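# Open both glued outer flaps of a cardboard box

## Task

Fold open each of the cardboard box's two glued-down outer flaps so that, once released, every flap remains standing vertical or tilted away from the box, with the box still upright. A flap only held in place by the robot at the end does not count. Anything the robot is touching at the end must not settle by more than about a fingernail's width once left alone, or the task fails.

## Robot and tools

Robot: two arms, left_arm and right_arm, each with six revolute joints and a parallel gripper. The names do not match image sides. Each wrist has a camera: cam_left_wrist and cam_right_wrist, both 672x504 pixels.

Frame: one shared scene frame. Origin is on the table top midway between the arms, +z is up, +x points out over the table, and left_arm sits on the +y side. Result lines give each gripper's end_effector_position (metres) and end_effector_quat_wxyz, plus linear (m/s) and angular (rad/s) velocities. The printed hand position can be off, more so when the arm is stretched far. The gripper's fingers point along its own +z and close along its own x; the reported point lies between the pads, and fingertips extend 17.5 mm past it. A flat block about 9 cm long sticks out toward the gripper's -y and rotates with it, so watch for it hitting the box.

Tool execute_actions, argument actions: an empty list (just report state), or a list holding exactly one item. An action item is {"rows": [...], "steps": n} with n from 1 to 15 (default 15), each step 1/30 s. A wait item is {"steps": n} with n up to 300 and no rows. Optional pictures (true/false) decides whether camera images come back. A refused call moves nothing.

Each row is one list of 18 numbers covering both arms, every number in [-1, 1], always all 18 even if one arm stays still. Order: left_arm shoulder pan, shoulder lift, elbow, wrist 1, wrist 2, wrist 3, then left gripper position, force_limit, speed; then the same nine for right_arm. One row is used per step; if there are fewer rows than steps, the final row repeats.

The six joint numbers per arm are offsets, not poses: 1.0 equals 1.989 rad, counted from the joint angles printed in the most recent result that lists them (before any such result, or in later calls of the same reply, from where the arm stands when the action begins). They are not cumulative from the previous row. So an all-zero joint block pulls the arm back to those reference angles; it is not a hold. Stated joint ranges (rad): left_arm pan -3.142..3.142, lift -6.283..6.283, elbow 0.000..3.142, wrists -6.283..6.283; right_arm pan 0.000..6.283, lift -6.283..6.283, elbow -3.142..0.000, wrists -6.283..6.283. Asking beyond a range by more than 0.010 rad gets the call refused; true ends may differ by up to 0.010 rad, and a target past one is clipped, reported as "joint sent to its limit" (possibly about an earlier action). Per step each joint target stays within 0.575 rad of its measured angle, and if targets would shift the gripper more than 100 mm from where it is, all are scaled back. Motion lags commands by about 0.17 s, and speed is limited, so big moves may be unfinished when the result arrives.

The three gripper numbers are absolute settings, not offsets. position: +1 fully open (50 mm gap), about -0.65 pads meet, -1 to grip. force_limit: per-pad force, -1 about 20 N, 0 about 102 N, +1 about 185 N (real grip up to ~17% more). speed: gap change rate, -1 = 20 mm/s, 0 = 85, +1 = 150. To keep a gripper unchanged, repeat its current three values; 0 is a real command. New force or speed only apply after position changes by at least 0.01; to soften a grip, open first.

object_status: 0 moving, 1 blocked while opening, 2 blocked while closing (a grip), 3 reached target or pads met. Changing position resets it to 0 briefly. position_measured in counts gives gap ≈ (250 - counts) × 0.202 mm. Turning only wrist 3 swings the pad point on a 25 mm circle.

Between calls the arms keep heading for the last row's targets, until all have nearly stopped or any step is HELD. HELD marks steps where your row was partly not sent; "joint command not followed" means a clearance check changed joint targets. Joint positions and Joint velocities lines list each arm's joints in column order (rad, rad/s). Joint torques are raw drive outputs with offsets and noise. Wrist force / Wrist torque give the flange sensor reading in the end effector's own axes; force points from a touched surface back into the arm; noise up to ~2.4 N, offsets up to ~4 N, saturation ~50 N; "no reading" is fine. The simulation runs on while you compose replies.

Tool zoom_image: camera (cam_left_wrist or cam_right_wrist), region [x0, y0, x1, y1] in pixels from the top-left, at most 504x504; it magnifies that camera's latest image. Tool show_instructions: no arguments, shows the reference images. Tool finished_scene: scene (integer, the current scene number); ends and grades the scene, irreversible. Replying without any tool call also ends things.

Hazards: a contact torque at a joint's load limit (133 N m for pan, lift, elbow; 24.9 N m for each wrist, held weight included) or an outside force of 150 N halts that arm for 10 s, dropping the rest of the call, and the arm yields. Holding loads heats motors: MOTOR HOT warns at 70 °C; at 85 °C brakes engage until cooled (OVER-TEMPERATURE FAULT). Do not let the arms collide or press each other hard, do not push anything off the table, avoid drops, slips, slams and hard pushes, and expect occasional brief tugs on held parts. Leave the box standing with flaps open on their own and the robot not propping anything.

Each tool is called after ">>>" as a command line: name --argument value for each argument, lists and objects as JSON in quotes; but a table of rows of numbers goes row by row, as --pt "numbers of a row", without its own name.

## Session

>>> execute_actions --actions '[]'

Scene clock: 0.00 s of 4500.00 s.
left_arm: end_effector_position=(+0.4416, +0.3461, +0.3977) position_measured=3 object_status=3 end_effector_quat_wxyz=(+0.068, +0.875, +0.479, -0.011) end_effector_velocity=(-0.000, -0.000, +0.000) end_effector_angular_velocity=(-0.000, -0.001, -0.002) | right_arm: end_effector_position=(+0.2644, +0.1036, +0.3923) position_measured=173 object_status=3 end_effector_quat_wxyz=(+0.073, +0.892, -0.445, +0.031) end_effector_velocity=(+0.000, -0.000, +0.000) end_effector_angular_velocity=(-0.001, -0.001, -0.001)
Joint positions: left_arm=[-0.808 -1.79   1.581 -1.479 -1.644 -0.101] | right_arm=[ 4.448 -1.825 -1.044 -1.997  1.532 -2.513]
Joint velocities: left_arm=[-0.001 -0.    -0.001 -0.     0.     0.001] | right_arm=[ 0.     0.     0.    -0.001 -0.001  0.001]
Joint torques (N m, as the arm reports them, + toward a larger angle): no reading
Motor temperatures (°C, as the motors report them): left_arm=[22 22 23 30 26 27] | right_arm=[24 24 23 29 29 32]
Wrist force (N, on the end effector, along its own x y z axes, offset not removed): no reading
Wrist torque (N m, same axes, about the end effector's origin, offset not removed): no reading

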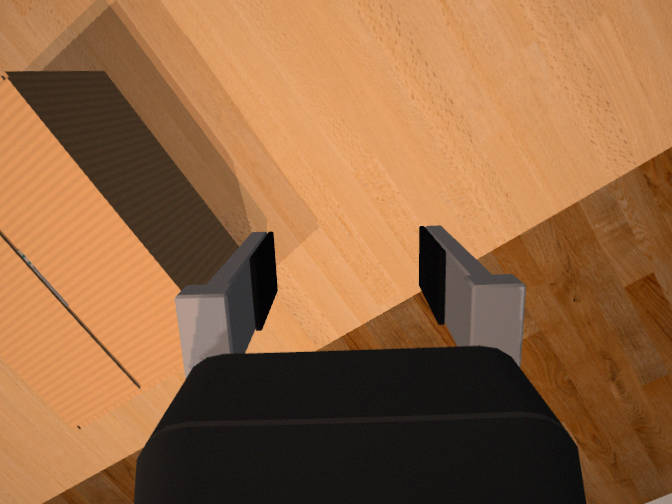

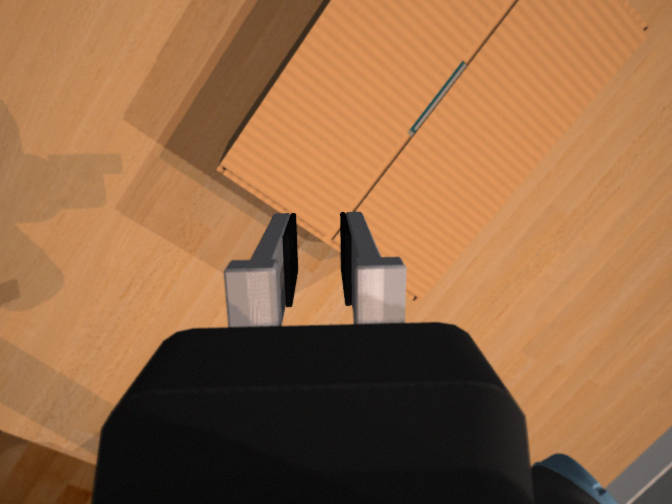

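>>> show_instructions

Reference images for this scene: manual page 1, manual page 2, manual page 3, manual page 4.

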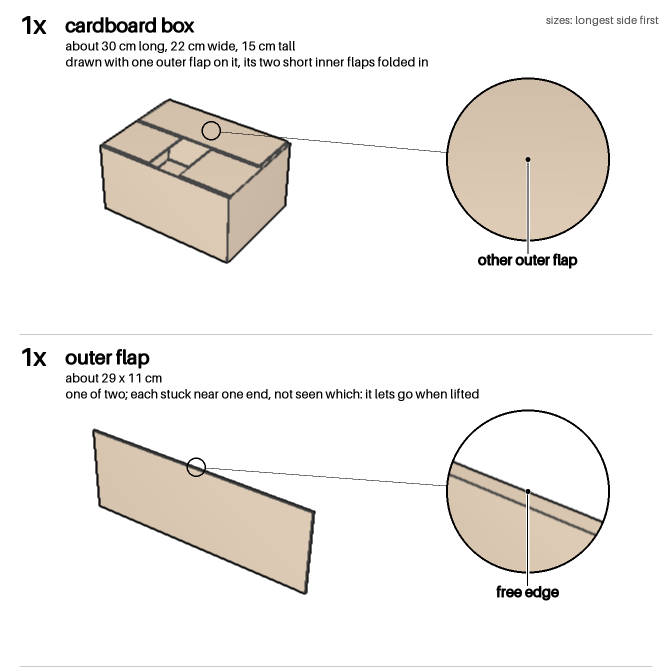

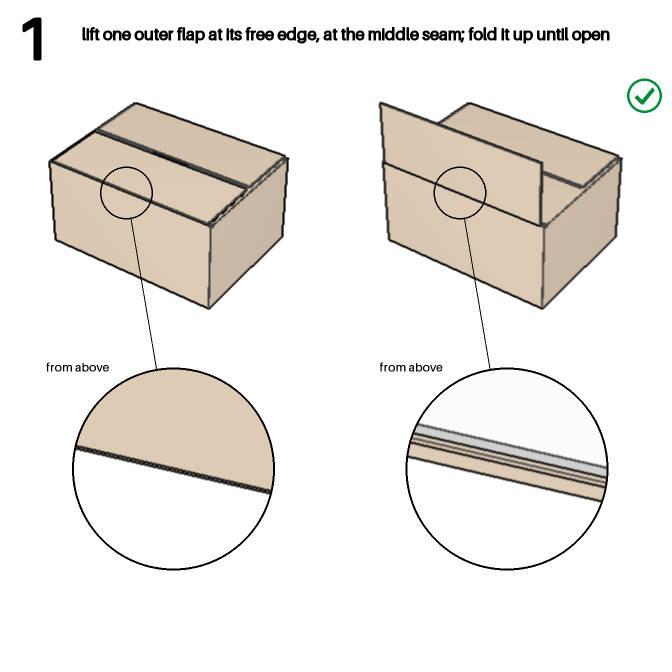

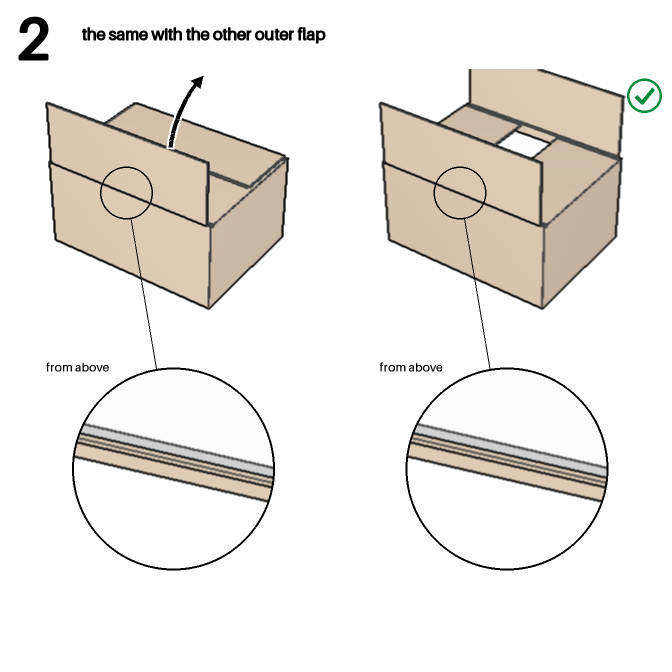

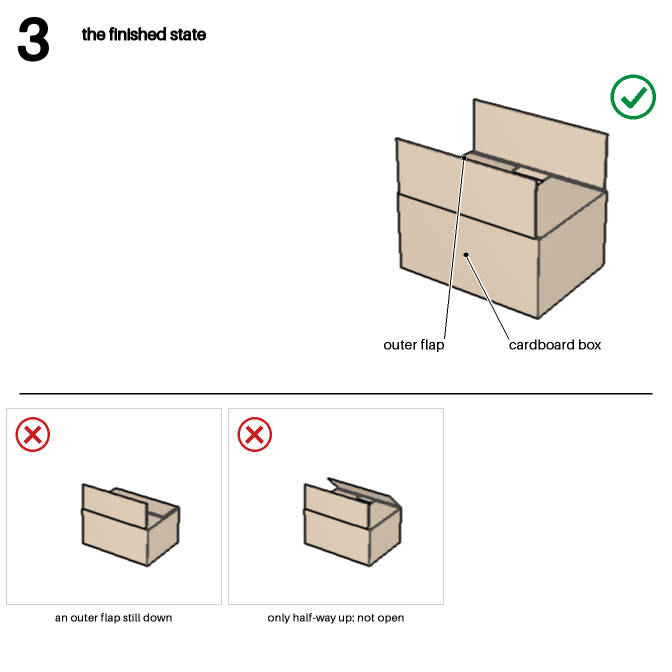

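>>> execute_actions --actions '[{"rows":[[0,0,0,0,0.037,0.868,1,0,0,0,0,0,0,-0.592,0.771,-1,0,0]],"steps":15}]' --pictures false

>>> execute_actions --actions '[{"steps":45}]' --pictures false

Scene clock: 27.13 s of 4500.00 s.
left_arm: end_effector_position=(+0.4711, +0.3726, +0.3975) position_measured=3 object_status=3 end_effector_quat_wxyz=(+0.040, +0.996, +0.072, +0.042) end_effector_velocity=(+0.063, +0.013, +0.006) end_effector_angular_velocity=(+0.231, -0.191, -2.369) | right_arm: end_effector_position=(+0.4180, +0.0548, +0.4647) position_measured=253 object_status=3 end_effector_quat_wxyz=(-0.084, +0.691, -0.643, +0.321) end_effector_velocity=(+0.310, -0.086, +0.299) end_effector_angular_velocity=(+0.402, -1.931, -0.973)
Joint positions: left_arm=[-0.808 -1.79   1.581 -1.479 -1.573  0.761] | right_arm=[ 4.448 -1.825 -1.044 -1.997  0.909 -1.889]
Joint velocities: left_arm=[-0.     0.    -0.002 -0.     0.021  2.388] | right_arm=[-0.    -0.    -0.001 -0.    -1.557  1.553]
Joint torques (N m, as the arm reports them, + toward a larger angle): left_arm=[ -2.33 -17.51 -26.4   -3.34   3.04  12.62] | right_arm=[ 0.01 37.02 24.94  2.73 -7.34  5.6 ]
Motor temperatures (°C, as the motors report them): left_arm=[22 22 23 30 26 27] | right_arm=[24 24 23 29 29 32]
Wrist force (N, on the end effector, along its own x y z axes, offset not removed): left_arm=[-2.4 1.1 9.2] | right_arm=[-0.3 -1.2 -0.8]
Wrist torque (N m, same axes, about the end effector's origin, offset not removed): left_arm=[0.28 0.54 0.27] | right_arm=[-0.27 0.05 -0.02]
Steps of this call (steps 1 to 90: nothing new was sent; then 23.63 s passed at rest; steps 91 to 105: all 15 steps of this action). Readings (joint positions | what the end effector reports):
91: left_arm=[-0.808 -1.790 1.581 -1.479 -1.644 -0.101] | right_arm=[4.448 -1.825 -1.044 -1.997 1.532 -2.513] | left_arm position_measured=3 object_status=3 | right_arm position_measured=175 object_status=0
92: left_arm=[-0.808 -1.790 1.581 -1.479 -1.641 -0.098] | right_arm=[4.448 -1.825 -1.044 -1.997 1.529 -2.510] | left_arm position_measured=3 object_status=3 | right_arm position_measured=189 object_status=0
94: left_arm=[-0.808 -1.790 1.581 -1.479 -1.618 -0.050] | right_arm=[4.448 -1.825 -1.044 -1.997 1.482 -2.461] | left_arm position_measured=3 object_status=3 | right_arm position_measured=217 object_status=0
98: left_arm=[-0.808 -1.790 1.581 -1.479 -1.587 0.193] | right_arm=[4.448 -1.825 -1.044 -1.997 1.275 -2.255] | left_arm position_measured=3 object_status=3 | right_arm position_measured=253 object_status=0
105: the state above

Scene clock: 28.63 s of 4500.00 s.
left_arm: end_effector_position=(+0.4916, +0.3673, +0.3999) position_measured=3 object_status=3 end_effector_quat_wxyz=(+0.018, +0.934, -0.352, +0.056) end_effector_velocity=(-0.000, -0.000, -0.001) end_effector_angular_velocity=(+0.001, +0.001, -0.001) | right_arm: end_effector_position=(+0.4905, +0.0300, +0.5917) position_measured=253 object_status=3 end_effector_quat_wxyz=(+0.419, -0.314, +0.757, -0.390) end_effector_velocity=(+0.000, +0.001, -0.001) end_effector_angular_velocity=(+0.001, +0.000, -0.001)
Joint positions: left_arm=[-0.808 -1.79   1.581 -1.479 -1.571  1.625] | right_arm=[ 4.448 -1.825 -1.044 -1.997  0.355 -0.979]
Joint velocities: left_arm=[-0.001  0.     0.002 -0.001 -0.     0.   ] | right_arm=[ 0.    -0.001 -0.     0.001  0.001  0.002]
Joint torques (N m, as the arm reports them, + toward a larger angle): left_arm=[ -2.05 -17.31 -26.41  -3.33   2.88   2.19] | right_arm=[-0.12 36.53 24.57  2.79 -4.77  2.4 ]
Motor temperatures (°C, as the motors report them): left_arm=[22 22 23 30 26 27] | right_arm=[24 24 23 29 29 32]
Wrist force (N, on the end effector, along its own x y z axes, offset not removed): left_arm=[-0.4 1.8 3.6] | right_arm=[2.5 0.3 2.0]
Wrist torque (N m, same axes, about the end effector's origin, offset not removed): left_arm=[0.60 -0.03 0.04] | right_arm=[0.22 -0.58 -0.20]
Steps of this call (steps 1 to 45: the robot went on to your last target). Readings (joint positions | what the end effector reports):
1: left_arm=[-0.808 -1.790 1.581 -1.479 -1.573 0.842] | right_arm=[4.448 -1.825 -1.044 -1.997 0.856 -1.836] | left_arm position_measured=3 object_status=3 | right_arm position_measured=253 object_status=3
2: left_arm=[-0.808 -1.790 1.581 -1.479 -1.572 0.923] | right_arm=[4.448 -1.825 -1.044 -1.997 0.803 -1.782] | left_arm position_measured=3 object_status=3 | right_arm position_measured=253 object_status=3
4: left_arm=[-0.808 -1.790 1.581 -1.479 -1.572 1.086] | right_arm=[4.448 -1.825 -1.044 -1.997 0.695 -1.667] | left_arm position_measured=3 object_status=3 | right_arm position_measured=253 object_status=3
8: left_arm=[-0.808 -1.790 1.581 -1.479 -1.571 1.392] | right_arm=[4.448 -1.825 -1.044 -1.997 0.496 -1.370] | left_arm position_measured=3 object_status=3 | right_arm position_measured=253 object_status=3
45: the state above
All arms were judged still, so your last target was given up. Only a new action makes them travel on or press farther. Fingers that are still opening or closing keep moving.

>>> execute_actions --actions '[{"rows":[[0,0,0,0,0,0,1,0,0,0.03,0.012,-0.06,0.03,0,0,-1,0,0],[0,0,0,0,0,0,1,0,0,0.06,0.025,-0.12,0.06,0,0,-1,0,0],[0,0,0,0,0,0,1,0,0,0.09,0.038,-0.18,0.094,0,0,-1,0,0]],"steps":15}]' --pictures false

>>> execute_actions --actions '[{"rows":[[0,0,0,0,0,0,1,0,0,0.03,0.012,-0.06,0.03,0,0,-1,0,0],[0,0,0,0,0,0,1,0,0,0.06,0.025,-0.12,0.06,0,0,-1,0,0],[0,0,0,0,0,0,1,0,0,0.09,0.038,-0.18,0.094,0,0,-1,0,0]],"steps":15}]' --pictures false

>>> execute_actions --actions '[{"rows":[[0,0,0,0,0,0,1,0,0,0.03,0.012,-0.06,0.03,0,0,-1,0,0],[0,0,0,0,0,0,1,0,0,0.06,0.025,-0.12,0.06,0,0,-1,0,0],[0,0,0,0,0,0,1,0,0,0.09,0.038,-0.18,0.094,0,0,-1,0,0]],"steps":15}]' --pictures false

>>> execute_actions --actions '[{"steps":20}]'

Scene clock: 39.20 s of 4500.00 s.
left_arm: end_effector_position=(+0.4916, +0.3673, +0.3999) position_measured=3 object_status=3 end_effector_quat_wxyz=(+0.018, +0.934, -0.352, +0.056) end_effector_velocity=(-0.000, +0.000, -0.001) end_effector_angular_velocity=(+0.001, +0.001, +0.001) | right_arm: end_effector_position=(+0.4109, +0.0918, +0.4915) position_measured=253 object_status=3 end_effector_quat_wxyz=(+0.430, -0.397, +0.715, -0.383) end_effector_velocity=(-0.049, +0.023, -0.068) end_effector_angular_velocity=(-0.067, +0.009, +0.097)
Joint positions: left_arm=[-0.808 -1.79   1.581 -1.479 -1.571  1.625] | right_arm=[ 4.614 -1.755 -1.375 -1.823  0.355 -0.979]
Joint velocities: left_arm=[-0.     0.     0.001 -0.     0.    -0.001] | right_arm=[ 0.097  0.04  -0.211  0.101  0.001  0.001]
Joint torques (N m, as the arm reports them, + toward a larger angle): left_arm=[ -1.63 -17.82 -26.02  -3.46   2.94   1.86] | right_arm=[ 9.13 45.79 18.63  5.06 -0.49  1.1 ]
Motor temperatures (°C, as the motors report them): left_arm=[22 22 23 30 26 27] | right_arm=[24 24 23 29 29 32]
Wrist force (N, on the end effector, along its own x y z axes, offset not removed): left_arm=[-2.5 -3.1 5.5] | right_arm=[-1.1 1.1 1.8]
Wrist torque (N m, same axes, about the end effector's origin, offset not removed): left_arm=[-0.37 0.61 -0.02] | right_arm=[0.24 0.25 -0.21]
Steps of this call (steps 1 to 90: nothing new was sent; then 7.07 s passed at rest; steps 91 to 105: all 15 steps of this action). Readings (joint positions | what the end effector reports):
91: left_arm=[-0.808 -1.790 1.581 -1.479 -1.571 1.625] | right_arm=[4.448 -1.825 -1.044 -1.997 0.355 -0.979] | left_arm position_measured=3 object_status=3 | right_arm position_measured=253 object_status=3
92: left_arm=[-0.808 -1.790 1.581 -1.479 -1.571 1.625] | right_arm=[4.451 -1.824 -1.047 -1.994 0.355 -0.979] | left_arm position_measured=3 object_status=3 | right_arm position_measured=253 object_status=3
94: left_arm=[-0.808 -1.790 1.581 -1.479 -1.571 1.625] | right_arm=[4.480 -1.810 -1.092 -1.964 0.355 -0.979] | left_arm position_measured=3 object_status=3 | right_arm position_measured=253 object_status=3
98: left_arm=[-0.808 -1.790 1.581 -1.479 -1.571 1.625] | right_arm=[4.551 -1.780 -1.239 -1.889 0.355 -0.979] | left_arm position_measured=3 object_status=3 | right_arm position_measured=253 object_status=3
105: the state above

Scene clock: 39.70 s of 4500.00 s.
left_arm: end_effector_position=(+0.4916, +0.3673, +0.3999) position_measured=3 object_status=3 end_effector_quat_wxyz=(+0.018, +0.934, -0.352, +0.056) end_effector_velocity=(+0.000, -0.000, +0.000) end_effector_angular_velocity=(-0.001, -0.000, +0.000) | right_arm: end_effector_position=(+0.3261, +0.1120, +0.3882) position_measured=253 object_status=3 end_effector_quat_wxyz=(+0.441, -0.475, +0.662, -0.375) end_effector_velocity=(-0.040, -0.003, -0.056) end_effector_angular_velocity=(-0.053, -0.002, +0.083)
Joint positions: left_arm=[-0.808 -1.79   1.581 -1.479 -1.571  1.625] | right_arm=[ 4.783 -1.684 -1.71  -1.647  0.355 -0.979]
Joint velocities: left_arm=[ 0. -0. -0. -0. -0. -0.] | right_arm=[ 0.083  0.035 -0.177  0.088  0.     0.002]
Joint torques (N m, as the arm reports them, + toward a larger angle): left_arm=[ -2.34 -17.58 -25.95  -3.32   2.87   1.7 ] | right_arm=[ 8.24 41.82 17.39  5.01 -1.67  0.77]
Motor temperatures (°C, as the motors report them): left_arm=[22 22 23 30 26 27] | right_arm=[24 24 23 29 29 32]
Wrist force (N, on the end effector, along its own x y z axes, offset not removed): left_arm=[4.0 -3.7 0.5] | right_arm=[-0.5 -1.5 -1.9]
Wrist torque (N m, same axes, about the end effector's origin, offset not removed): left_arm=[-0.39 -0.74 0.26] | right_arm=[-0.29 0.20 -0.30]
Steps of this call (steps 1 to 15: all 15 steps of this action). Readings (joint positions | what the end effector reports):
1: left_arm=[-0.808 -1.790 1.581 -1.479 -1.571 1.625] | right_arm=[4.617 -1.754 -1.381 -1.820 0.355 -0.979] | left_arm position_measured=3 object_status=3 | right_arm position_measured=253 object_status=3
2: left_arm=[-0.808 -1.790 1.581 -1.479 -1.571 1.625] | right_arm=[4.622 -1.751 -1.389 -1.815 0.355 -0.979] | left_arm position_measured=3 object_status=3 | right_arm position_measured=253 object_status=3
4: left_arm=[-0.808 -1.790 1.581 -1.479 -1.571 1.625] | right_arm=[4.652 -1.737 -1.439 -1.785 0.355 -0.979] | left_arm position_measured=3 object_status=3 | right_arm position_measured=253 object_status=3
8: left_arm=[-0.808 -1.790 1.581 -1.479 -1.571 1.625] | right_arm=[4.728 -1.706 -1.592 -1.705 0.355 -0.979] | left_arm position_measured=3 object_status=3 | right_arm position_measured=253 object_status=3
15: the state above

Scene clock: 40.20 s of 4500.00 s.
left_arm: end_effector_position=(+0.4916, +0.3673, +0.3999) position_measured=3 object_status=3 end_effector_quat_wxyz=(+0.018, +0.934, -0.352, +0.056) end_effector_velocity=(+0.000, +0.000, -0.000) end_effector_angular_velocity=(+0.000, +0.000, -0.001) | right_arm: end_effector_position=(+0.2527, +0.0922, +0.2900) position_measured=253 object_status=3 end_effector_quat_wxyz=(-0.453, +0.546, -0.601, +0.368) end_effector_velocity=(-0.028, -0.020, -0.048) end_effector_angular_velocity=(-0.051, -0.012, +0.078)
Joint positions: left_arm=[-0.808 -1.79   1.581 -1.479 -1.571  1.625] | right_arm=[ 4.951 -1.612 -2.046 -1.471  0.355 -0.979]
Joint velocities: left_arm=[ 0.     0.    -0.     0.     0.     0.001] | right_arm=[ 0.078  0.033 -0.167  0.082 -0.001  0.001]
Joint torques (N m, as the arm reports them, + toward a larger angle): left_arm=[ -2.04 -18.35 -26.37  -3.43   2.81   1.78] | right_arm=[ 9.91 35.24 14.77  4.52 -1.7   0.95]
Motor temperatures (°C, as the motors report them): left_arm=[22 22 23 30 26 27] | right_arm=[24 24 23 29 29 32]
Wrist force (N, on the end effector, along its own x y z axes, offset not removed): left_arm=[2.7 -3.2 3.9] | right_arm=[-0.1 -0.7 -0.9]
Wrist torque (N m, same axes, about the end effector's origin, offset not removed): left_arm=[-0.71 -0.45 -0.06] | right_arm=[-0.07 0.02 -0.06]
Steps of this call (steps 1 to 15: all 15 steps of this action). Readings (joint positions | what the end effector reports):
1: left_arm=[-0.808 -1.790 1.581 -1.479 -1.571 1.625] | right_arm=[4.785 -1.683 -1.715 -1.645 0.355 -0.979] | left_arm position_measured=3 object_status=3 | right_arm position_measured=253 object_status=3
2: left_arm=[-0.808 -1.790 1.581 -1.479 -1.571 1.625] | right_arm=[4.790 -1.680 -1.722 -1.640 0.355 -0.979] | left_arm position_measured=3 object_status=3 | right_arm position_measured=253 object_status=3
4: left_arm=[-0.808 -1.790 1.581 -1.479 -1.571 1.625] | right_arm=[4.820 -1.666 -1.772 -1.609 0.355 -0.979] | left_arm position_measured=3 object_status=3 | right_arm position_measured=253 object_status=3
8: left_arm=[-0.808 -1.790 1.581 -1.479 -1.571 1.625] | right_arm=[4.900 -1.633 -1.934 -1.525 0.355 -0.979] | left_arm position_measured=3 object_status=3 | right_arm position_measured=253 object_status=3
15: the state above

Scene clock: 40.87 s of 4500.00 s.
left_arm: end_effector_position=(+0.4916, +0.3673, +0.3999) position_measured=3 object_status=3 end_effector_quat_wxyz=(+0.018, +0.934, -0.352, +0.056) end_effector_velocity=(+0.000, +0.000, -0.000) end_effector_angular_velocity=(+0.000, +0.000, +0.001) | right_arm: end_effector_position=(+0.2492, +0.0894, +0.2837) position_measured=253 object_status=3 end_effector_quat_wxyz=(-0.454, +0.550, -0.596, +0.368) end_effector_velocity=(-0.000, -0.000, +0.000) end_effector_angular_velocity=(-0.000, -0.001, +0.001)
Joint positions: left_arm=[-0.808 -1.79   1.581 -1.479 -1.571  1.625] | right_arm=[ 4.961 -1.608 -2.067 -1.46   0.355 -0.979]
Joint velocities: left_arm=[ 0.001 -0.     0.    -0.     0.    -0.   ] | right_arm=[ 0.001  0.001 -0.001 -0.001 -0.001  0.001]
Joint torques (N m, as the arm reports them, + toward a larger angle): left_arm=[ -2.14 -17.81 -26.07  -3.39   2.88   1.84] | right_arm=[ 9.62 34.97 11.33  4.51 -1.85  1.06]
Motor temperatures (°C, as the motors report them): left_arm=[22 22 23 30 26 27] | right_arm=[24 24 23 29 29 32]
Wrist force (N, on the end effector, along its own x y z axes, offset not removed): left_arm=[-0.6 -4.0 4.7] | right_arm=[-1.6 -0.4 -1.0]
Wrist torque (N m, same axes, about the end effector's origin, offset not removed): left_arm=[-0.72 0.10 0.17] | right_arm=[0.06 0.15 0.12]
Steps of this call (steps 1 to 20: the robot went on to your last target). Readings (joint positions | what the end effector reports):
1: left_arm=[-0.808 -1.790 1.581 -1.479 -1.571 1.625] | right_arm=[4.954 -1.611 -2.051 -1.468 0.355 -0.979] | left_arm position_measured=3 object_status=3 | right_arm position_measured=253 object_status=3
2: left_arm=[-0.808 -1.790 1.581 -1.479 -1.571 1.625] | right_arm=[4.956 -1.610 -2.055 -1.466 0.355 -0.979] | left_arm position_measured=3 object_status=3 | right_arm position_measured=253 object_status=3
4: left_arm=[-0.808 -1.790 1.581 -1.479 -1.571 1.625] | right_arm=[4.958 -1.609 -2.060 -1.464 0.355 -0.979] | left_arm position_measured=3 object_status=3 | right_arm position_measured=253 object_status=3
8: left_arm=[-0.808 -1.790 1.581 -1.479 -1.571 1.625] | right_arm=[4.960 -1.609 -2.065 -1.462 0.355 -0.979] | left_arm position_measured=3 object_status=3 | right_arm position_measured=253 object_status=3
20: the state above

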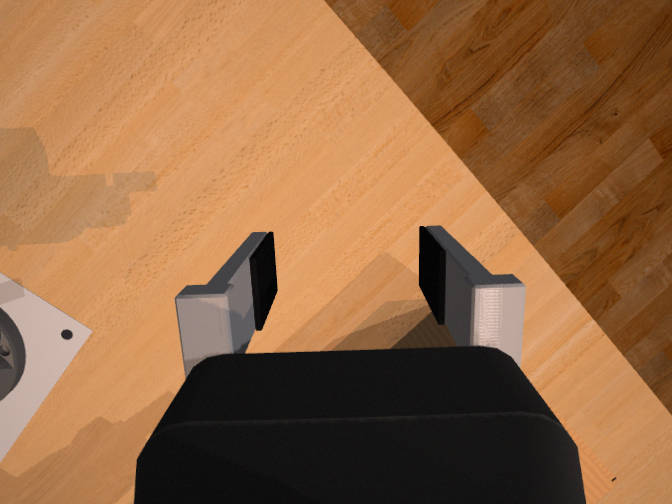

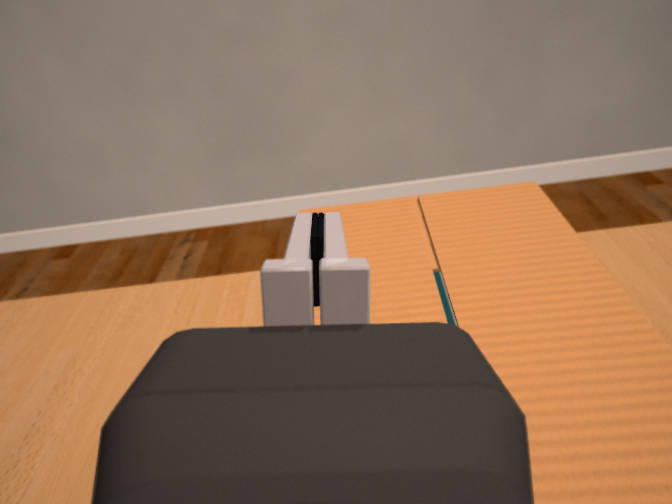

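>>> execute_actions --actions '[{"rows":[[-0.057,0.019,0.014,-0.036,0,0,1,0,0,0.035,0.0126,-0.0615,0.031,0,0,-1,0,0],[-0.114,0.039,0.027,-0.072,0,0,1,0,0,0.07,0.025,-0.123,0.062,0,0,-1,0,0],[-0.171,0.058,0.041,-0.1075,0,0,1,0,0,0.105,0.0377,-0.1845,0.093,0,0,-1,0,0]],"steps":15}]' --pictures false

>>> execute_actions --actions '[{"steps":25}]' --pictures false

>>> execute_actions --actions '[{"rows":[[-0.057,0.019,0.014,-0.036,0,0,1,0,0,0,0,0,0,0,0,-1,0,0],[-0.114,0.039,0.027,-0.072,0,0,1,0,0,0,0,0,0,0,0,-1,0,0],[-0.171,0.058,0.041,-0.1075,0,0,1,0,0,0,0,0,0,0,0,-1,0,0]],"steps":15}]' --pictures false

>>> execute_actions --actions '[{"steps":25}]'

Scene clock: 51.00 s of 4500.00 s.
left_arm: end_effector_position=(+0.4632, +0.2010, +0.3408) position_measured=3 object_status=3 end_effector_quat_wxyz=(+0.029, +0.871, -0.487, +0.059) end_effector_velocity=(-0.067, -0.166, -0.057) end_effector_angular_velocity=(-0.017, -0.011, -0.313) | right_arm: end_effector_position=(+0.1930, +0.0413, +0.1960) position_measured=253 object_status=3 end_effector_quat_wxyz=(-0.470, +0.621, -0.515, +0.358) end_effector_velocity=(-0.015, -0.034, -0.042) end_effector_angular_velocity=(-0.062, -0.028, +0.093)
Joint positions: left_arm=[-1.108 -1.687  1.654 -1.668 -1.571  1.625] | right_arm=[ 5.158 -1.537 -2.411 -1.286  0.355 -0.979]
Joint velocities: left_arm=[-0.313  0.098  0.068 -0.185 -0.    -0.   ] | right_arm=[ 0.092  0.032 -0.178  0.079 -0.001 -0.   ]
Joint torques (N m, as the arm reports them, + toward a larger angle): left_arm=[  1.36 -19.18 -22.46  -4.75  -2.38   1.81] | right_arm=[ 9.91 28.47  9.5   4.44 -1.74  1.04]
Motor temperatures (°C, as the motors report them): left_arm=[22 22 23 30 26 27] | right_arm=[24 24 23 29 29 32]
Wrist force (N, on the end effector, along its own x y z axes, offset not removed): left_arm=[-2.0 -0.2 3.8] | right_arm=[0.5 0.7 -1.8]
Wrist torque (N m, same axes, about the end effector's origin, offset not removed): left_arm=[-0.02 0.21 0.25] | right_arm=[0.17 -0.14 -0.07]
Steps of this call (steps 1 to 15: the robot went on to your last target; steps 16 to 90: nothing new was sent; then 6.63 s passed at rest; steps 91 to 105: all 15 steps of this action). Readings (joint positions | what the end effector reports):
91: left_arm=[-0.808 -1.790 1.581 -1.479 -1.571 1.625] | right_arm=[4.962 -1.608 -2.068 -1.460 0.355 -0.979] | left_arm position_measured=3 object_status=3 | right_arm position_measured=253 object_status=3
92: left_arm=[-0.811 -1.788 1.583 -1.482 -1.571 1.625] | right_arm=[4.965 -1.606 -2.071 -1.457 0.355 -0.979] | left_arm position_measured=3 object_status=3 | right_arm position_measured=253 object_status=3
94: left_arm=[-0.851 -1.771 1.595 -1.511 -1.571 1.625] | right_arm=[4.999 -1.592 -2.118 -1.426 0.355 -0.979] | left_arm position_measured=3 object_status=3 | right_arm position_measured=253 object_status=3
98: left_arm=[-0.959 -1.735 1.620 -1.577 -1.571 1.625] | right_arm=[5.097 -1.558 -2.293 -1.339 0.355 -0.979] | left_arm position_measured=3 object_status=3 | right_arm position_measured=253 object_status=3
105: the state above

Scene clock: 51.83 s of 4500.00 s.
left_arm: end_effector_position=(+0.4540, +0.1798, +0.3334) position_measured=3 object_status=3 end_effector_quat_wxyz=(+0.031, +0.861, -0.505, +0.060) end_effector_velocity=(+0.000, -0.000, -0.000) end_effector_angular_velocity=(-0.000, +0.000, +0.000) | right_arm: end_effector_position=(+0.1913, +0.0368, +0.1905) position_measured=253 object_status=3 end_effector_quat_wxyz=(-0.471, +0.626, -0.509, +0.358) end_effector_velocity=(+0.000, -0.000, -0.000) end_effector_angular_velocity=(+0.001, +0.001, -0.001)
Joint positions: left_arm=[-1.148 -1.675  1.662 -1.692 -1.571  1.625] | right_arm=[ 5.17  -1.533 -2.434 -1.275  0.355 -0.979]
Joint velocities: left_arm=[ 0.  0.  0. -0. -0. -0.] | right_arm=[ 0.    -0.    -0.001  0.001  0.001  0.001]
Joint torques (N m, as the arm reports them, + toward a larger angle): left_arm=[ -7.07 -15.16 -19.14  -4.94  -2.72   1.8 ] | right_arm=[ 9.36 27.7   6.64  4.46 -1.62  0.98]
Motor temperatures (°C, as the motors report them): left_arm=[22 22 23 30 26 27] | right_arm=[24 24 23 29 29 32]
Wrist force (N, on the end effector, along its own x y z axes, offset not removed): left_arm=[-2.1 0.2 2.3] | right_arm=[0.8 -2.4 -0.4]
Wrist torque (N m, same axes, about the end effector's origin, offset not removed): left_arm=[0.10 0.48 -0.09] | right_arm=[-0.37 -0.12 -0.15]
Steps of this call (steps 1 to 25: the robot went on to your last target). Readings (joint positions | what the end effector reports):
1: left_arm=[-1.117 -1.684 1.656 -1.674 -1.571 1.625] | right_arm=[5.161 -1.536 -2.417 -1.283 0.355 -0.979] | left_arm position_measured=3 object_status=3 | right_arm position_measured=253 object_status=3
2: left_arm=[-1.124 -1.682 1.657 -1.678 -1.571 1.625] | right_arm=[5.163 -1.535 -2.421 -1.281 0.355 -0.979] | left_arm position_measured=3 object_status=3 | right_arm position_measured=253 object_status=3
4: left_arm=[-1.134 -1.679 1.659 -1.684 -1.571 1.625] | right_arm=[5.166 -1.534 -2.426 -1.279 0.355 -0.979] | left_arm position_measured=3 object_status=3 | right_arm position_measured=253 object_status=3
8: left_arm=[-1.143 -1.676 1.661 -1.689 -1.571 1.625] | right_arm=[5.169 -1.534 -2.431 -1.277 0.355 -0.979] | left_arm position_measured=3 object_status=3 | right_arm position_measured=253 object_status=3
25: the state above

Scene clock: 52.33 s of 4500.00 s.
left_arm: end_effector_position=(+0.3534, +0.0393, +0.2699) position_measured=3 object_status=3 end_effector_quat_wxyz=(+0.043, +0.777, -0.626, +0.060) end_effector_velocity=(-0.149, -0.139, -0.067) end_effector_angular_velocity=(-0.022, -0.006, -0.343) | right_arm: end_effector_position=(+0.1913, +0.0368, +0.1905) position_measured=253 object_status=3 end_effector_quat_wxyz=(-0.471, +0.626, -0.509, +0.358) end_effector_velocity=(-0.000, +0.000, -0.001) end_effector_angular_velocity=(-0.001, +0.000, -0.000)
Joint positions: left_arm=[-1.444 -1.573  1.734 -1.879 -1.571  1.625] | right_arm=[ 5.17  -1.533 -2.434 -1.275  0.355 -0.979]
Joint velocities: left_arm=[-0.343  0.108  0.074 -0.204  0.     0.   ] | right_arm=[-0.    -0.002  0.     0.001  0.001  0.   ]
Joint torques (N m, as the arm reports them, + toward a larger angle): left_arm=[  1.82 -26.06 -21.31  -4.99  -1.9    1.81] | right_arm=[ 7.66 26.8   9.5   3.69 -1.61  0.83]
Motor temperatures (°C, as the motors report them): left_arm=[22 22 23 30 26 27] | right_arm=[24 24 23 29 29 32]
Wrist force (N, on the end effector, along its own x y z axes, offset not removed): left_arm=[-3.8 0.6 4.2] | right_arm=[1.0 -2.6 -0.9]
Wrist torque (N m, same axes, about the end effector's origin, offset not removed): left_arm=[0.01 0.91 0.21] | right_arm=[-0.39 0.03 -0.20]
Steps of this call (steps 1 to 15: all 15 steps of this action). Readings (joint positions | what the end effector reports):
1: left_arm=[-1.148 -1.675 1.662 -1.692 -1.571 1.625] | right_arm=[5.170 -1.533 -2.434 -1.275 0.355 -0.979] | left_arm position_measured=3 object_status=3 | right_arm position_measured=253 object_status=3
2: left_arm=[-1.151 -1.673 1.664 -1.696 -1.571 1.625] | right_arm=[5.170 -1.533 -2.434 -1.275 0.355 -0.979] | left_arm position_measured=3 object_status=3 | right_arm position_measured=253 object_status=3
4: left_arm=[-1.190 -1.656 1.676 -1.724 -1.571 1.625] | right_arm=[5.170 -1.533 -2.434 -1.275 0.355 -0.979] | left_arm position_measured=3 object_status=3 | right_arm position_measured=253 object_status=3
8: left_arm=[-1.293 -1.622 1.700 -1.788 -1.571 1.625] | right_arm=[5.170 -1.533 -2.434 -1.275 0.355 -0.979] | left_arm position_measured=3 object_status=3 | right_arm position_measured=253 object_status=3
15: the state above

Scene clock: 53.17 s of 4500.00 s.
left_arm: end_effector_position=(+0.3336, +0.0218, +0.2612) position_measured=3 object_status=3 end_effector_quat_wxyz=(+0.045, +0.763, -0.643, +0.060) end_effector_velocity=(-0.001, -0.000, -0.000) end_effector_angular_velocity=(+0.001, -0.000, -0.002) | right_arm: end_effector_position=(+0.1913, +0.0368, +0.1905) position_measured=253 object_status=3 end_effector_quat_wxyz=(-0.471, +0.626, -0.509, +0.358) end_effector_velocity=(+0.000, +0.000, +0.000) end_effector_angular_velocity=(-0.002, -0.003, +0.002)
Joint positions: left_arm=[-1.488 -1.559  1.744 -1.906 -1.571  1.625] | right_arm=[ 5.17  -1.533 -2.434 -1.275  0.355 -0.979]
Joint velocities: left_arm=[-0.002  0.     0.001 -0.     0.     0.   ] | right_arm=[ 0.    -0.001  0.    -0.001 -0.003 -0.001]
Joint torques (N m, as the arm reports them, + toward a larger angle): left_arm=[ -6.4  -20.26 -19.14  -4.86   0.69   1.78] | right_arm=[ 6.37 27.53 11.85  3.96 -1.84  0.94]
Motor temperatures (°C, as the motors report them): left_arm=[22 22 23 30 26 27] | right_arm=[24 24 23 29 29 32]
Wrist force (N, on the end effector, along its own x y z axes, offset not removed): left_arm=[-2.8 -5.6 3.5] | right_arm=[-0.5 -2.4 -1.6]
Wrist torque (N m, same axes, about the end effector's origin, offset not removed): left_arm=[-0.91 0.42 -0.03] | right_arm=[-0.37 0.23 -0.23]
Steps of this call (steps 1 to 25: the robot went on to your last target). Readings (joint positions | what the end effector reports):
1: left_arm=[-1.454 -1.570 1.736 -1.886 -1.571 1.625] | right_arm=[5.170 -1.533 -2.434 -1.275 0.355 -0.979] | left_arm position_measured=3 object_status=3 | right_arm position_measured=253 object_status=3
2: left_arm=[-1.462 -1.568 1.738 -1.890 -1.571 1.625] | right_arm=[5.170 -1.533 -2.434 -1.275 0.355 -0.979] | left_arm position_measured=3 object_status=3 | right_arm position_measured=253 object_status=3
4: left_arm=[-1.472 -1.564 1.740 -1.897 -1.571 1.625] | right_arm=[5.170 -1.533 -2.434 -1.275 0.355 -0.979] | left_arm position_measured=3 object_status=3 | right_arm position_measured=253 object_status=3
8: left_arm=[-1.482 -1.561 1.743 -1.903 -1.571 1.625] | right_arm=[5.170 -1.533 -2.434 -1.275 0.355 -0.979] | left_arm position_measured=3 object_status=3 | right_arm position_measured=253 object_status=3
25: the state above

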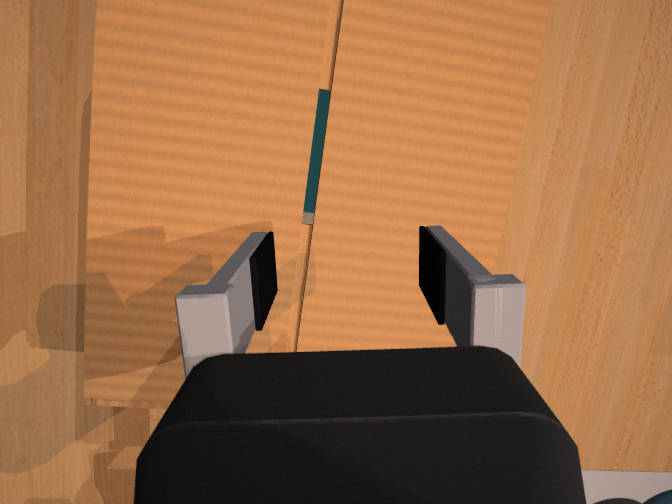

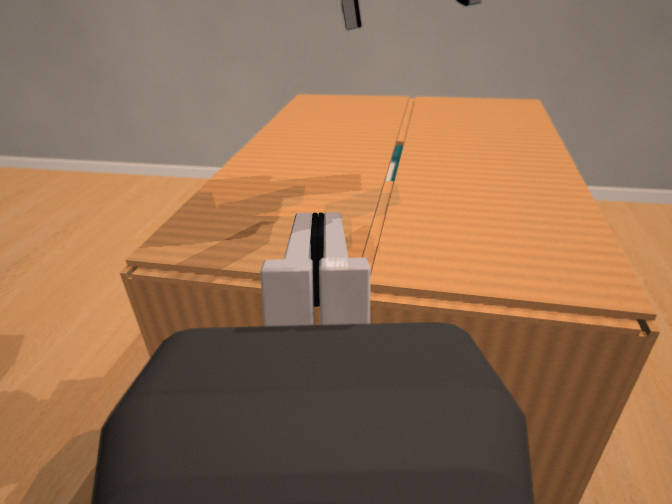

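>>> execute_actions --actions '[{"rows":[[0.003,0.013,0.015,-0.028,0,0.03,1,0,0,-0.012,-0.015,0.0155,0,0,0,-1,0,0],[0.007,0.026,0.03,-0.056,0,0.05,1,0,0,-0.024,-0.03,0.031,-0.001,0,0,-1,0,0],[0.01,0.039,0.0455,-0.0845,0,0.07,1,0,0,-0.035,-0.0456,0.0466,-0.0015,0,0,-1,0,0]],"steps":15}]' --pictures false

>>> execute_actions --actions '[{"steps":15}]'

Scene clock: 70.80 s of 4500.00 s.
left_arm: end_effector_position=(+0.3467, +0.0094, +0.1996) position_measured=3 object_status=3 end_effector_quat_wxyz=(+0.040, +0.725, -0.685, +0.063) end_effector_velocity=(+0.005, -0.004, -0.022) end_effector_angular_velocity=(-0.003, -0.009, -0.042) | right_arm: end_effector_position=(+0.2058, +0.0545, +0.1908) position_measured=253 object_status=3 end_effector_quat_wxyz=(-0.459, +0.608, -0.529, +0.374) end_effector_velocity=(+0.006, +0.007, -0.001) end_effector_angular_velocity=(-0.002, -0.000, -0.024)
Joint positions: left_arm=[-1.469 -1.485  1.83  -2.066 -1.571  1.758] | right_arm=[ 5.104 -1.619 -2.346 -1.278  0.355 -0.979]
Joint velocities: left_arm=[ 0.006  0.028  0.031 -0.064  0.     0.05 ] | right_arm=[-0.024 -0.033  0.034 -0.002  0.001 -0.002]
Joint torques (N m, as the arm reports them, + toward a larger angle): left_arm=[  4.81 -25.06 -18.39  -4.76   1.61   2.17] | right_arm=[-9.83  9.72 27.09 -0.03 -1.54  0.91]
Motor temperatures (°C, as the motors report them): left_arm=[22 22 23 30 26 27] | right_arm=[24 24 23 29 29 32]
Wrist force (N, on the end effector, along its own x y z axes, offset not removed): left_arm=[-2.2 -1.5 3.3] | right_arm=[-1.2 -2.3 -1.5]
Wrist torque (N m, same axes, about the end effector's origin, offset not removed): left_arm=[0.01 0.22 0.17] | right_arm=[-0.29 0.32 0.00]
Steps of this call (steps 1 to 15: the robot went on to your last target; steps 16 to 90: nothing new was sent; then 14.13 s passed at rest; steps 91 to 105: all 15 steps of this action). Readings (joint positions | what the end effector reports):
91: left_arm=[-1.488 -1.559 1.744 -1.906 -1.571 1.625] | right_arm=[5.170 -1.533 -2.434 -1.275 0.355 -0.979] | left_arm position_measured=3 object_status=3 | right_arm position_measured=253 object_status=3
92: left_arm=[-1.488 -1.558 1.746 -1.909 -1.571 1.628] | right_arm=[5.169 -1.535 -2.432 -1.275 0.355 -0.979] | left_arm position_measured=3 object_status=3 | right_arm position_measured=253 object_status=3
94: left_arm=[-1.483 -1.542 1.764 -1.939 -1.571 1.657] | right_arm=[5.154 -1.553 -2.414 -1.276 0.355 -0.979] | left_arm position_measured=3 object_status=3 | right_arm position_measured=253 object_status=3
98: left_arm=[-1.474 -1.504 1.808 -2.023 -1.571 1.724] | right_arm=[5.120 -1.597 -2.369 -1.277 0.355 -0.979] | left_arm position_measured=3 object_status=3 | right_arm position_measured=253 object_status=3
105: the state above

Scene clock: 71.30 s of 4500.00 s.
left_arm: end_effector_position=(+0.3473, +0.0089, +0.1967) position_measured=3 object_status=3 end_effector_quat_wxyz=(-0.040, -0.723, +0.687, -0.064) end_effector_velocity=(+0.000, -0.001, +0.000) end_effector_angular_velocity=(-0.002, -0.001, -0.001) | right_arm: end_effector_position=(+0.2066, +0.0554, +0.1907) position_measured=253 object_status=3 end_effector_quat_wxyz=(-0.458, +0.608, -0.530, +0.375) end_effector_velocity=(-0.000, +0.001, -0.000) end_effector_angular_velocity=(-0.002, +0.000, +0.000)
Joint positions: left_arm=[-1.468 -1.482  1.834 -2.074 -1.571  1.765] | right_arm=[ 5.101 -1.624 -2.342 -1.278  0.355 -0.979]
Joint velocities: left_arm=[-0.     0.    -0.001 -0.002 -0.     0.001] | right_arm=[-0.    -0.002  0.002  0.     0.    -0.002]
Joint torques (N m, as the arm reports them, + toward a larger angle): left_arm=[  5.48 -22.66 -17.89  -4.76   0.09   2.1 ] | right_arm=[-10.44   8.45  28.36   0.07  -1.51   0.68]
Motor temperatures (°C, as the motors report them): left_arm=[22 22 23 30 26 27] | right_arm=[24 24 23 29 29 32]
Wrist force (N, on the end effector, along its own x y z axes, offset not removed): left_arm=[-3.2 0.0 4.7] | right_arm=[1.2 1.3 -0.3]
Wrist torque (N m, same axes, about the end effector's origin, offset not removed): left_arm=[0.04 0.49 0.31] | right_arm=[0.37 -0.18 -0.17]
Steps of this call (steps 1 to 15: the robot went on to your last target). Readings (joint positions | what the end effector reports):
1: left_arm=[-1.469 -1.485 1.831 -2.068 -1.571 1.760] | right_arm=[5.103 -1.620 -2.345 -1.278 0.355 -0.979] | left_arm position_measured=3 object_status=3 | right_arm position_measured=253 object_status=3
2: left_arm=[-1.469 -1.484 1.832 -2.069 -1.571 1.761] | right_arm=[5.103 -1.621 -2.344 -1.278 0.355 -0.979] | left_arm position_measured=3 object_status=3 | right_arm position_measured=253 object_status=3
4: left_arm=[-1.468 -1.483 1.833 -2.071 -1.571 1.762] | right_arm=[5.102 -1.622 -2.343 -1.278 0.355 -0.979] | left_arm position_measured=3 object_status=3 | right_arm position_measured=253 object_status=3
8: left_arm=[-1.468 -1.482 1.834 -2.073 -1.571 1.764] | right_arm=[5.101 -1.623 -2.342 -1.278 0.355 -0.979] | left_arm position_measured=3 object_status=3 | right_arm position_measured=253 object_status=3
15: the state above
All arms were judged still, so your last target was given up. Only a new action makes them travel on or press farther. Fingers that are still opening or closing keep moving.

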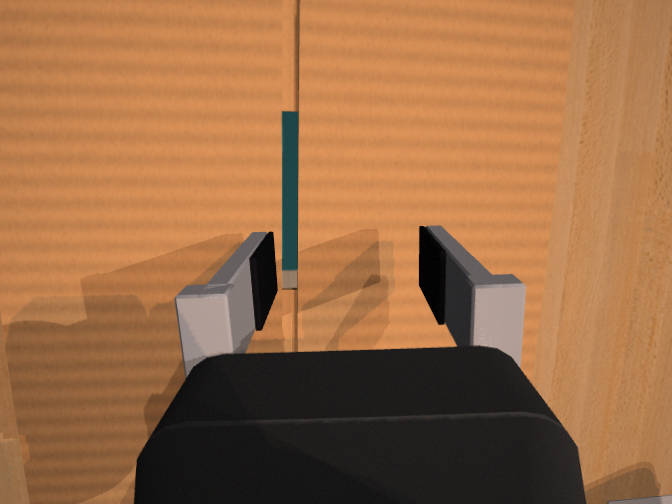

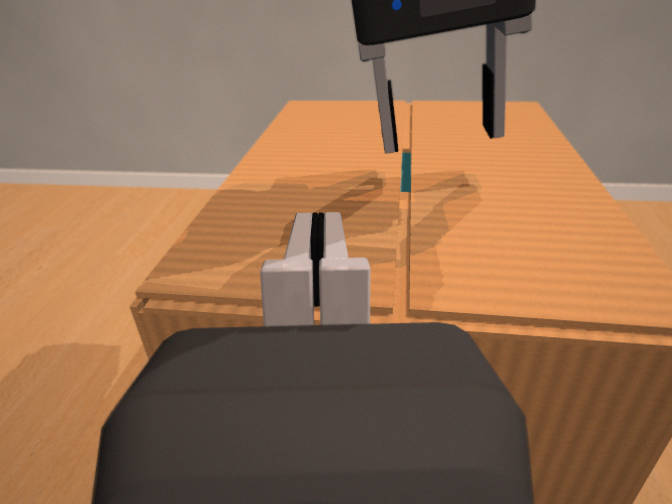

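>>> execute_actions --actions '[{"rows":[[0,0.0085,0.003,-0.0116,0,0,1,0,0,0,-0.0085,-0.0036,0.012,0,0,-1,0,0],[0,0.017,0.0062,-0.0233,0,0,1,0,0,0,-0.017,-0.0072,0.024,0,0,-1,0,0],[0,0.017,0.0062,-0.0233,0,0,1,0,0,0,-0.0253,-0.0108,0.0361,0,0,-1,0,0]],"steps":15}]' --pictures false

>>> execute_actions --actions '[{"steps":15}]'

Scene clock: 80.30 s of 4500.00 s.
left_arm: end_effector_position=(+0.3491, +0.0017, +0.1791) position_measured=3 object_status=3 end_effector_quat_wxyz=(-0.040, -0.723, +0.687, -0.064) end_effector_velocity=(+0.001, -0.003, -0.005) end_effector_angular_velocity=(-0.001, -0.000, +0.000) | right_arm: end_effector_position=(+0.2066, +0.0554, +0.1716) position_measured=253 object_status=3 end_effector_quat_wxyz=(-0.458, +0.608, -0.530, +0.375) end_effector_velocity=(+0.000, -0.000, -0.007) end_effector_angular_velocity=(-0.000, -0.001, +0.001)
Joint positions: left_arm=[-1.468 -1.45   1.846 -2.119 -1.571  1.765] | right_arm=[ 5.101 -1.672 -2.362 -1.21   0.355 -0.979]
Joint velocities: left_arm=[ 0.     0.01   0.002 -0.014 -0.     0.   ] | right_arm=[ 0.    -0.018 -0.008  0.026 -0.001 -0.001]
Joint torques (N m, as the arm reports them, + toward a larger angle): left_arm=[  1.67 -24.57 -17.69  -4.91  -1.42  -0.53] | right_arm=[ 0.48 10.28  5.58  4.1  -1.6   0.83]
Motor temperatures (°C, as the motors report them): left_arm=[22 22 23 30 26 27] | right_arm=[24 24 23 29 29 32]
Wrist force (N, on the end effector, along its own x y z axes, offset not removed): left_arm=[-1.3 -3.8 3.2] | right_arm=[0.7 -1.1 1.0]
Wrist torque (N m, same axes, about the end effector's origin, offset not removed): left_arm=[-0.61 0.00 -0.05] | right_arm=[-0.15 -0.09 -0.10]
Steps of this call (steps 1 to 90: nothing new was sent; then 5.50 s passed at rest; steps 91 to 105: all 15 steps of this action). Readings (joint positions | what the end effector reports):
91: left_arm=[-1.468 -1.482 1.834 -2.074 -1.571 1.765] | right_arm=[5.101 -1.624 -2.342 -1.278 0.355 -0.979] | left_arm position_measured=3 object_status=3 | right_arm position_measured=253 object_status=3
92: left_arm=[-1.468 -1.481 1.835 -2.076 -1.571 1.765] | right_arm=[5.101 -1.625 -2.342 -1.277 0.355 -0.979] | left_arm position_measured=3 object_status=3 | right_arm position_measured=253 object_status=3
94: left_arm=[-1.468 -1.471 1.838 -2.089 -1.571 1.765] | right_arm=[5.101 -1.636 -2.347 -1.262 0.355 -0.979] | left_arm position_measured=3 object_status=3 | right_arm position_measured=253 object_status=3
98: left_arm=[-1.468 -1.456 1.844 -2.109 -1.571 1.765] | right_arm=[5.101 -1.660 -2.357 -1.227 0.355 -0.979] | left_arm position_measured=3 object_status=3 | right_arm position_measured=253 object_status=3
105: the state above

Scene clock: 80.80 s of 4500.00 s.
left_arm: end_effector_position=(+0.3492, +0.0015, +0.1784) position_measured=3 object_status=3 end_effector_quat_wxyz=(-0.040, -0.723, +0.687, -0.064) end_effector_velocity=(-0.000, -0.000, +0.000) end_effector_angular_velocity=(-0.001, -0.000, -0.001) | right_arm: end_effector_position=(+0.2066, +0.0553, +0.1707) position_measured=253 object_status=3 end_effector_quat_wxyz=(-0.458, +0.608, -0.530, +0.375) end_effector_velocity=(+0.000, -0.000, -0.001) end_effector_angular_velocity=(-0.002, +0.000, +0.000)
Joint positions: left_arm=[-1.468 -1.448  1.847 -2.12  -1.571  1.765] | right_arm=[ 5.101 -1.674 -2.363 -1.207  0.355 -0.979]
Joint velocities: left_arm=[-0.     0.    -0.001 -0.    -0.     0.001] | right_arm=[ 0.    -0.    -0.001  0.001  0.001 -0.001]
Joint torques (N m, as the arm reports them, + toward a larger angle): left_arm=[ -2.02 -23.72 -17.61  -4.91   0.17  -1.87] | right_arm=[ 9.95  9.54  5.22  4.26 -1.55  0.86]
Motor temperatures (°C, as the motors report them): left_arm=[22 22 23 30 26 27] | right_arm=[24 24 23 29 29 32]
Wrist force (N, on the end effector, along its own x y z axes, offset not removed): left_arm=[-1.7 -8.2 2.1] | right_arm=[2.6 -1.0 -1.2]
Wrist torque (N m, same axes, about the end effector's origin, offset not removed): left_arm=[-1.22 0.03 0.18] | right_arm=[-0.01 -0.39 -0.16]
Steps of this call (steps 1 to 15: the robot went on to your last target). Readings (joint positions | what the end effector reports):
1: left_arm=[-1.468 -1.449 1.846 -2.119 -1.571 1.765] | right_arm=[5.101 -1.672 -2.363 -1.209 0.355 -0.979] | left_arm position_measured=3 object_status=3 | right_arm position_measured=253 object_status=3
2: left_arm=[-1.468 -1.449 1.846 -2.119 -1.571 1.765] | right_arm=[5.101 -1.673 -2.363 -1.208 0.355 -0.979] | left_arm position_measured=3 object_status=3 | right_arm position_measured=253 object_status=3
4: left_arm=[-1.468 -1.449 1.846 -2.120 -1.571 1.765] | right_arm=[5.101 -1.673 -2.363 -1.208 0.355 -0.979] | left_arm position_measured=3 object_status=3 | right_arm position_measured=253 object_status=3
8: left_arm=[-1.468 -1.448 1.847 -2.120 -1.571 1.765] | right_arm=[5.101 -1.674 -2.363 -1.207 0.355 -0.979] | left_arm position_measured=3 object_status=3 | right_arm position_measured=253 object_status=3
15: the state above
All arms were judged still, so your last target was given up. Only a new action makes them travel on or press farther. Fingers that are still opening or closing keep moving.

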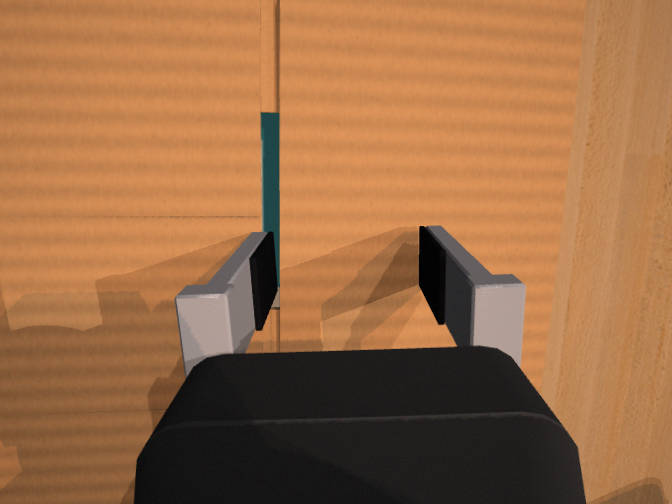

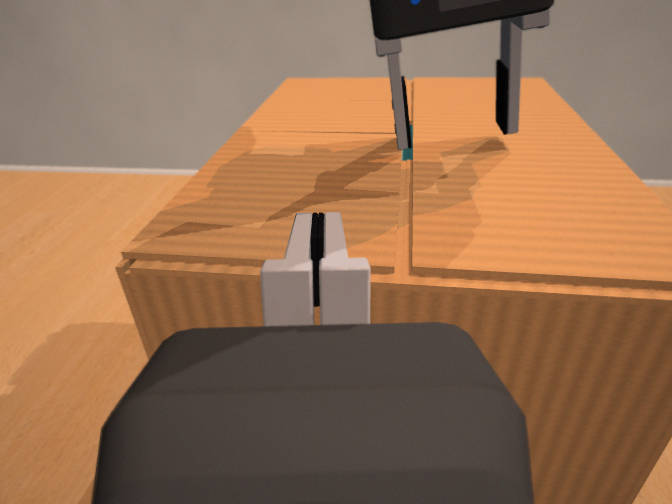

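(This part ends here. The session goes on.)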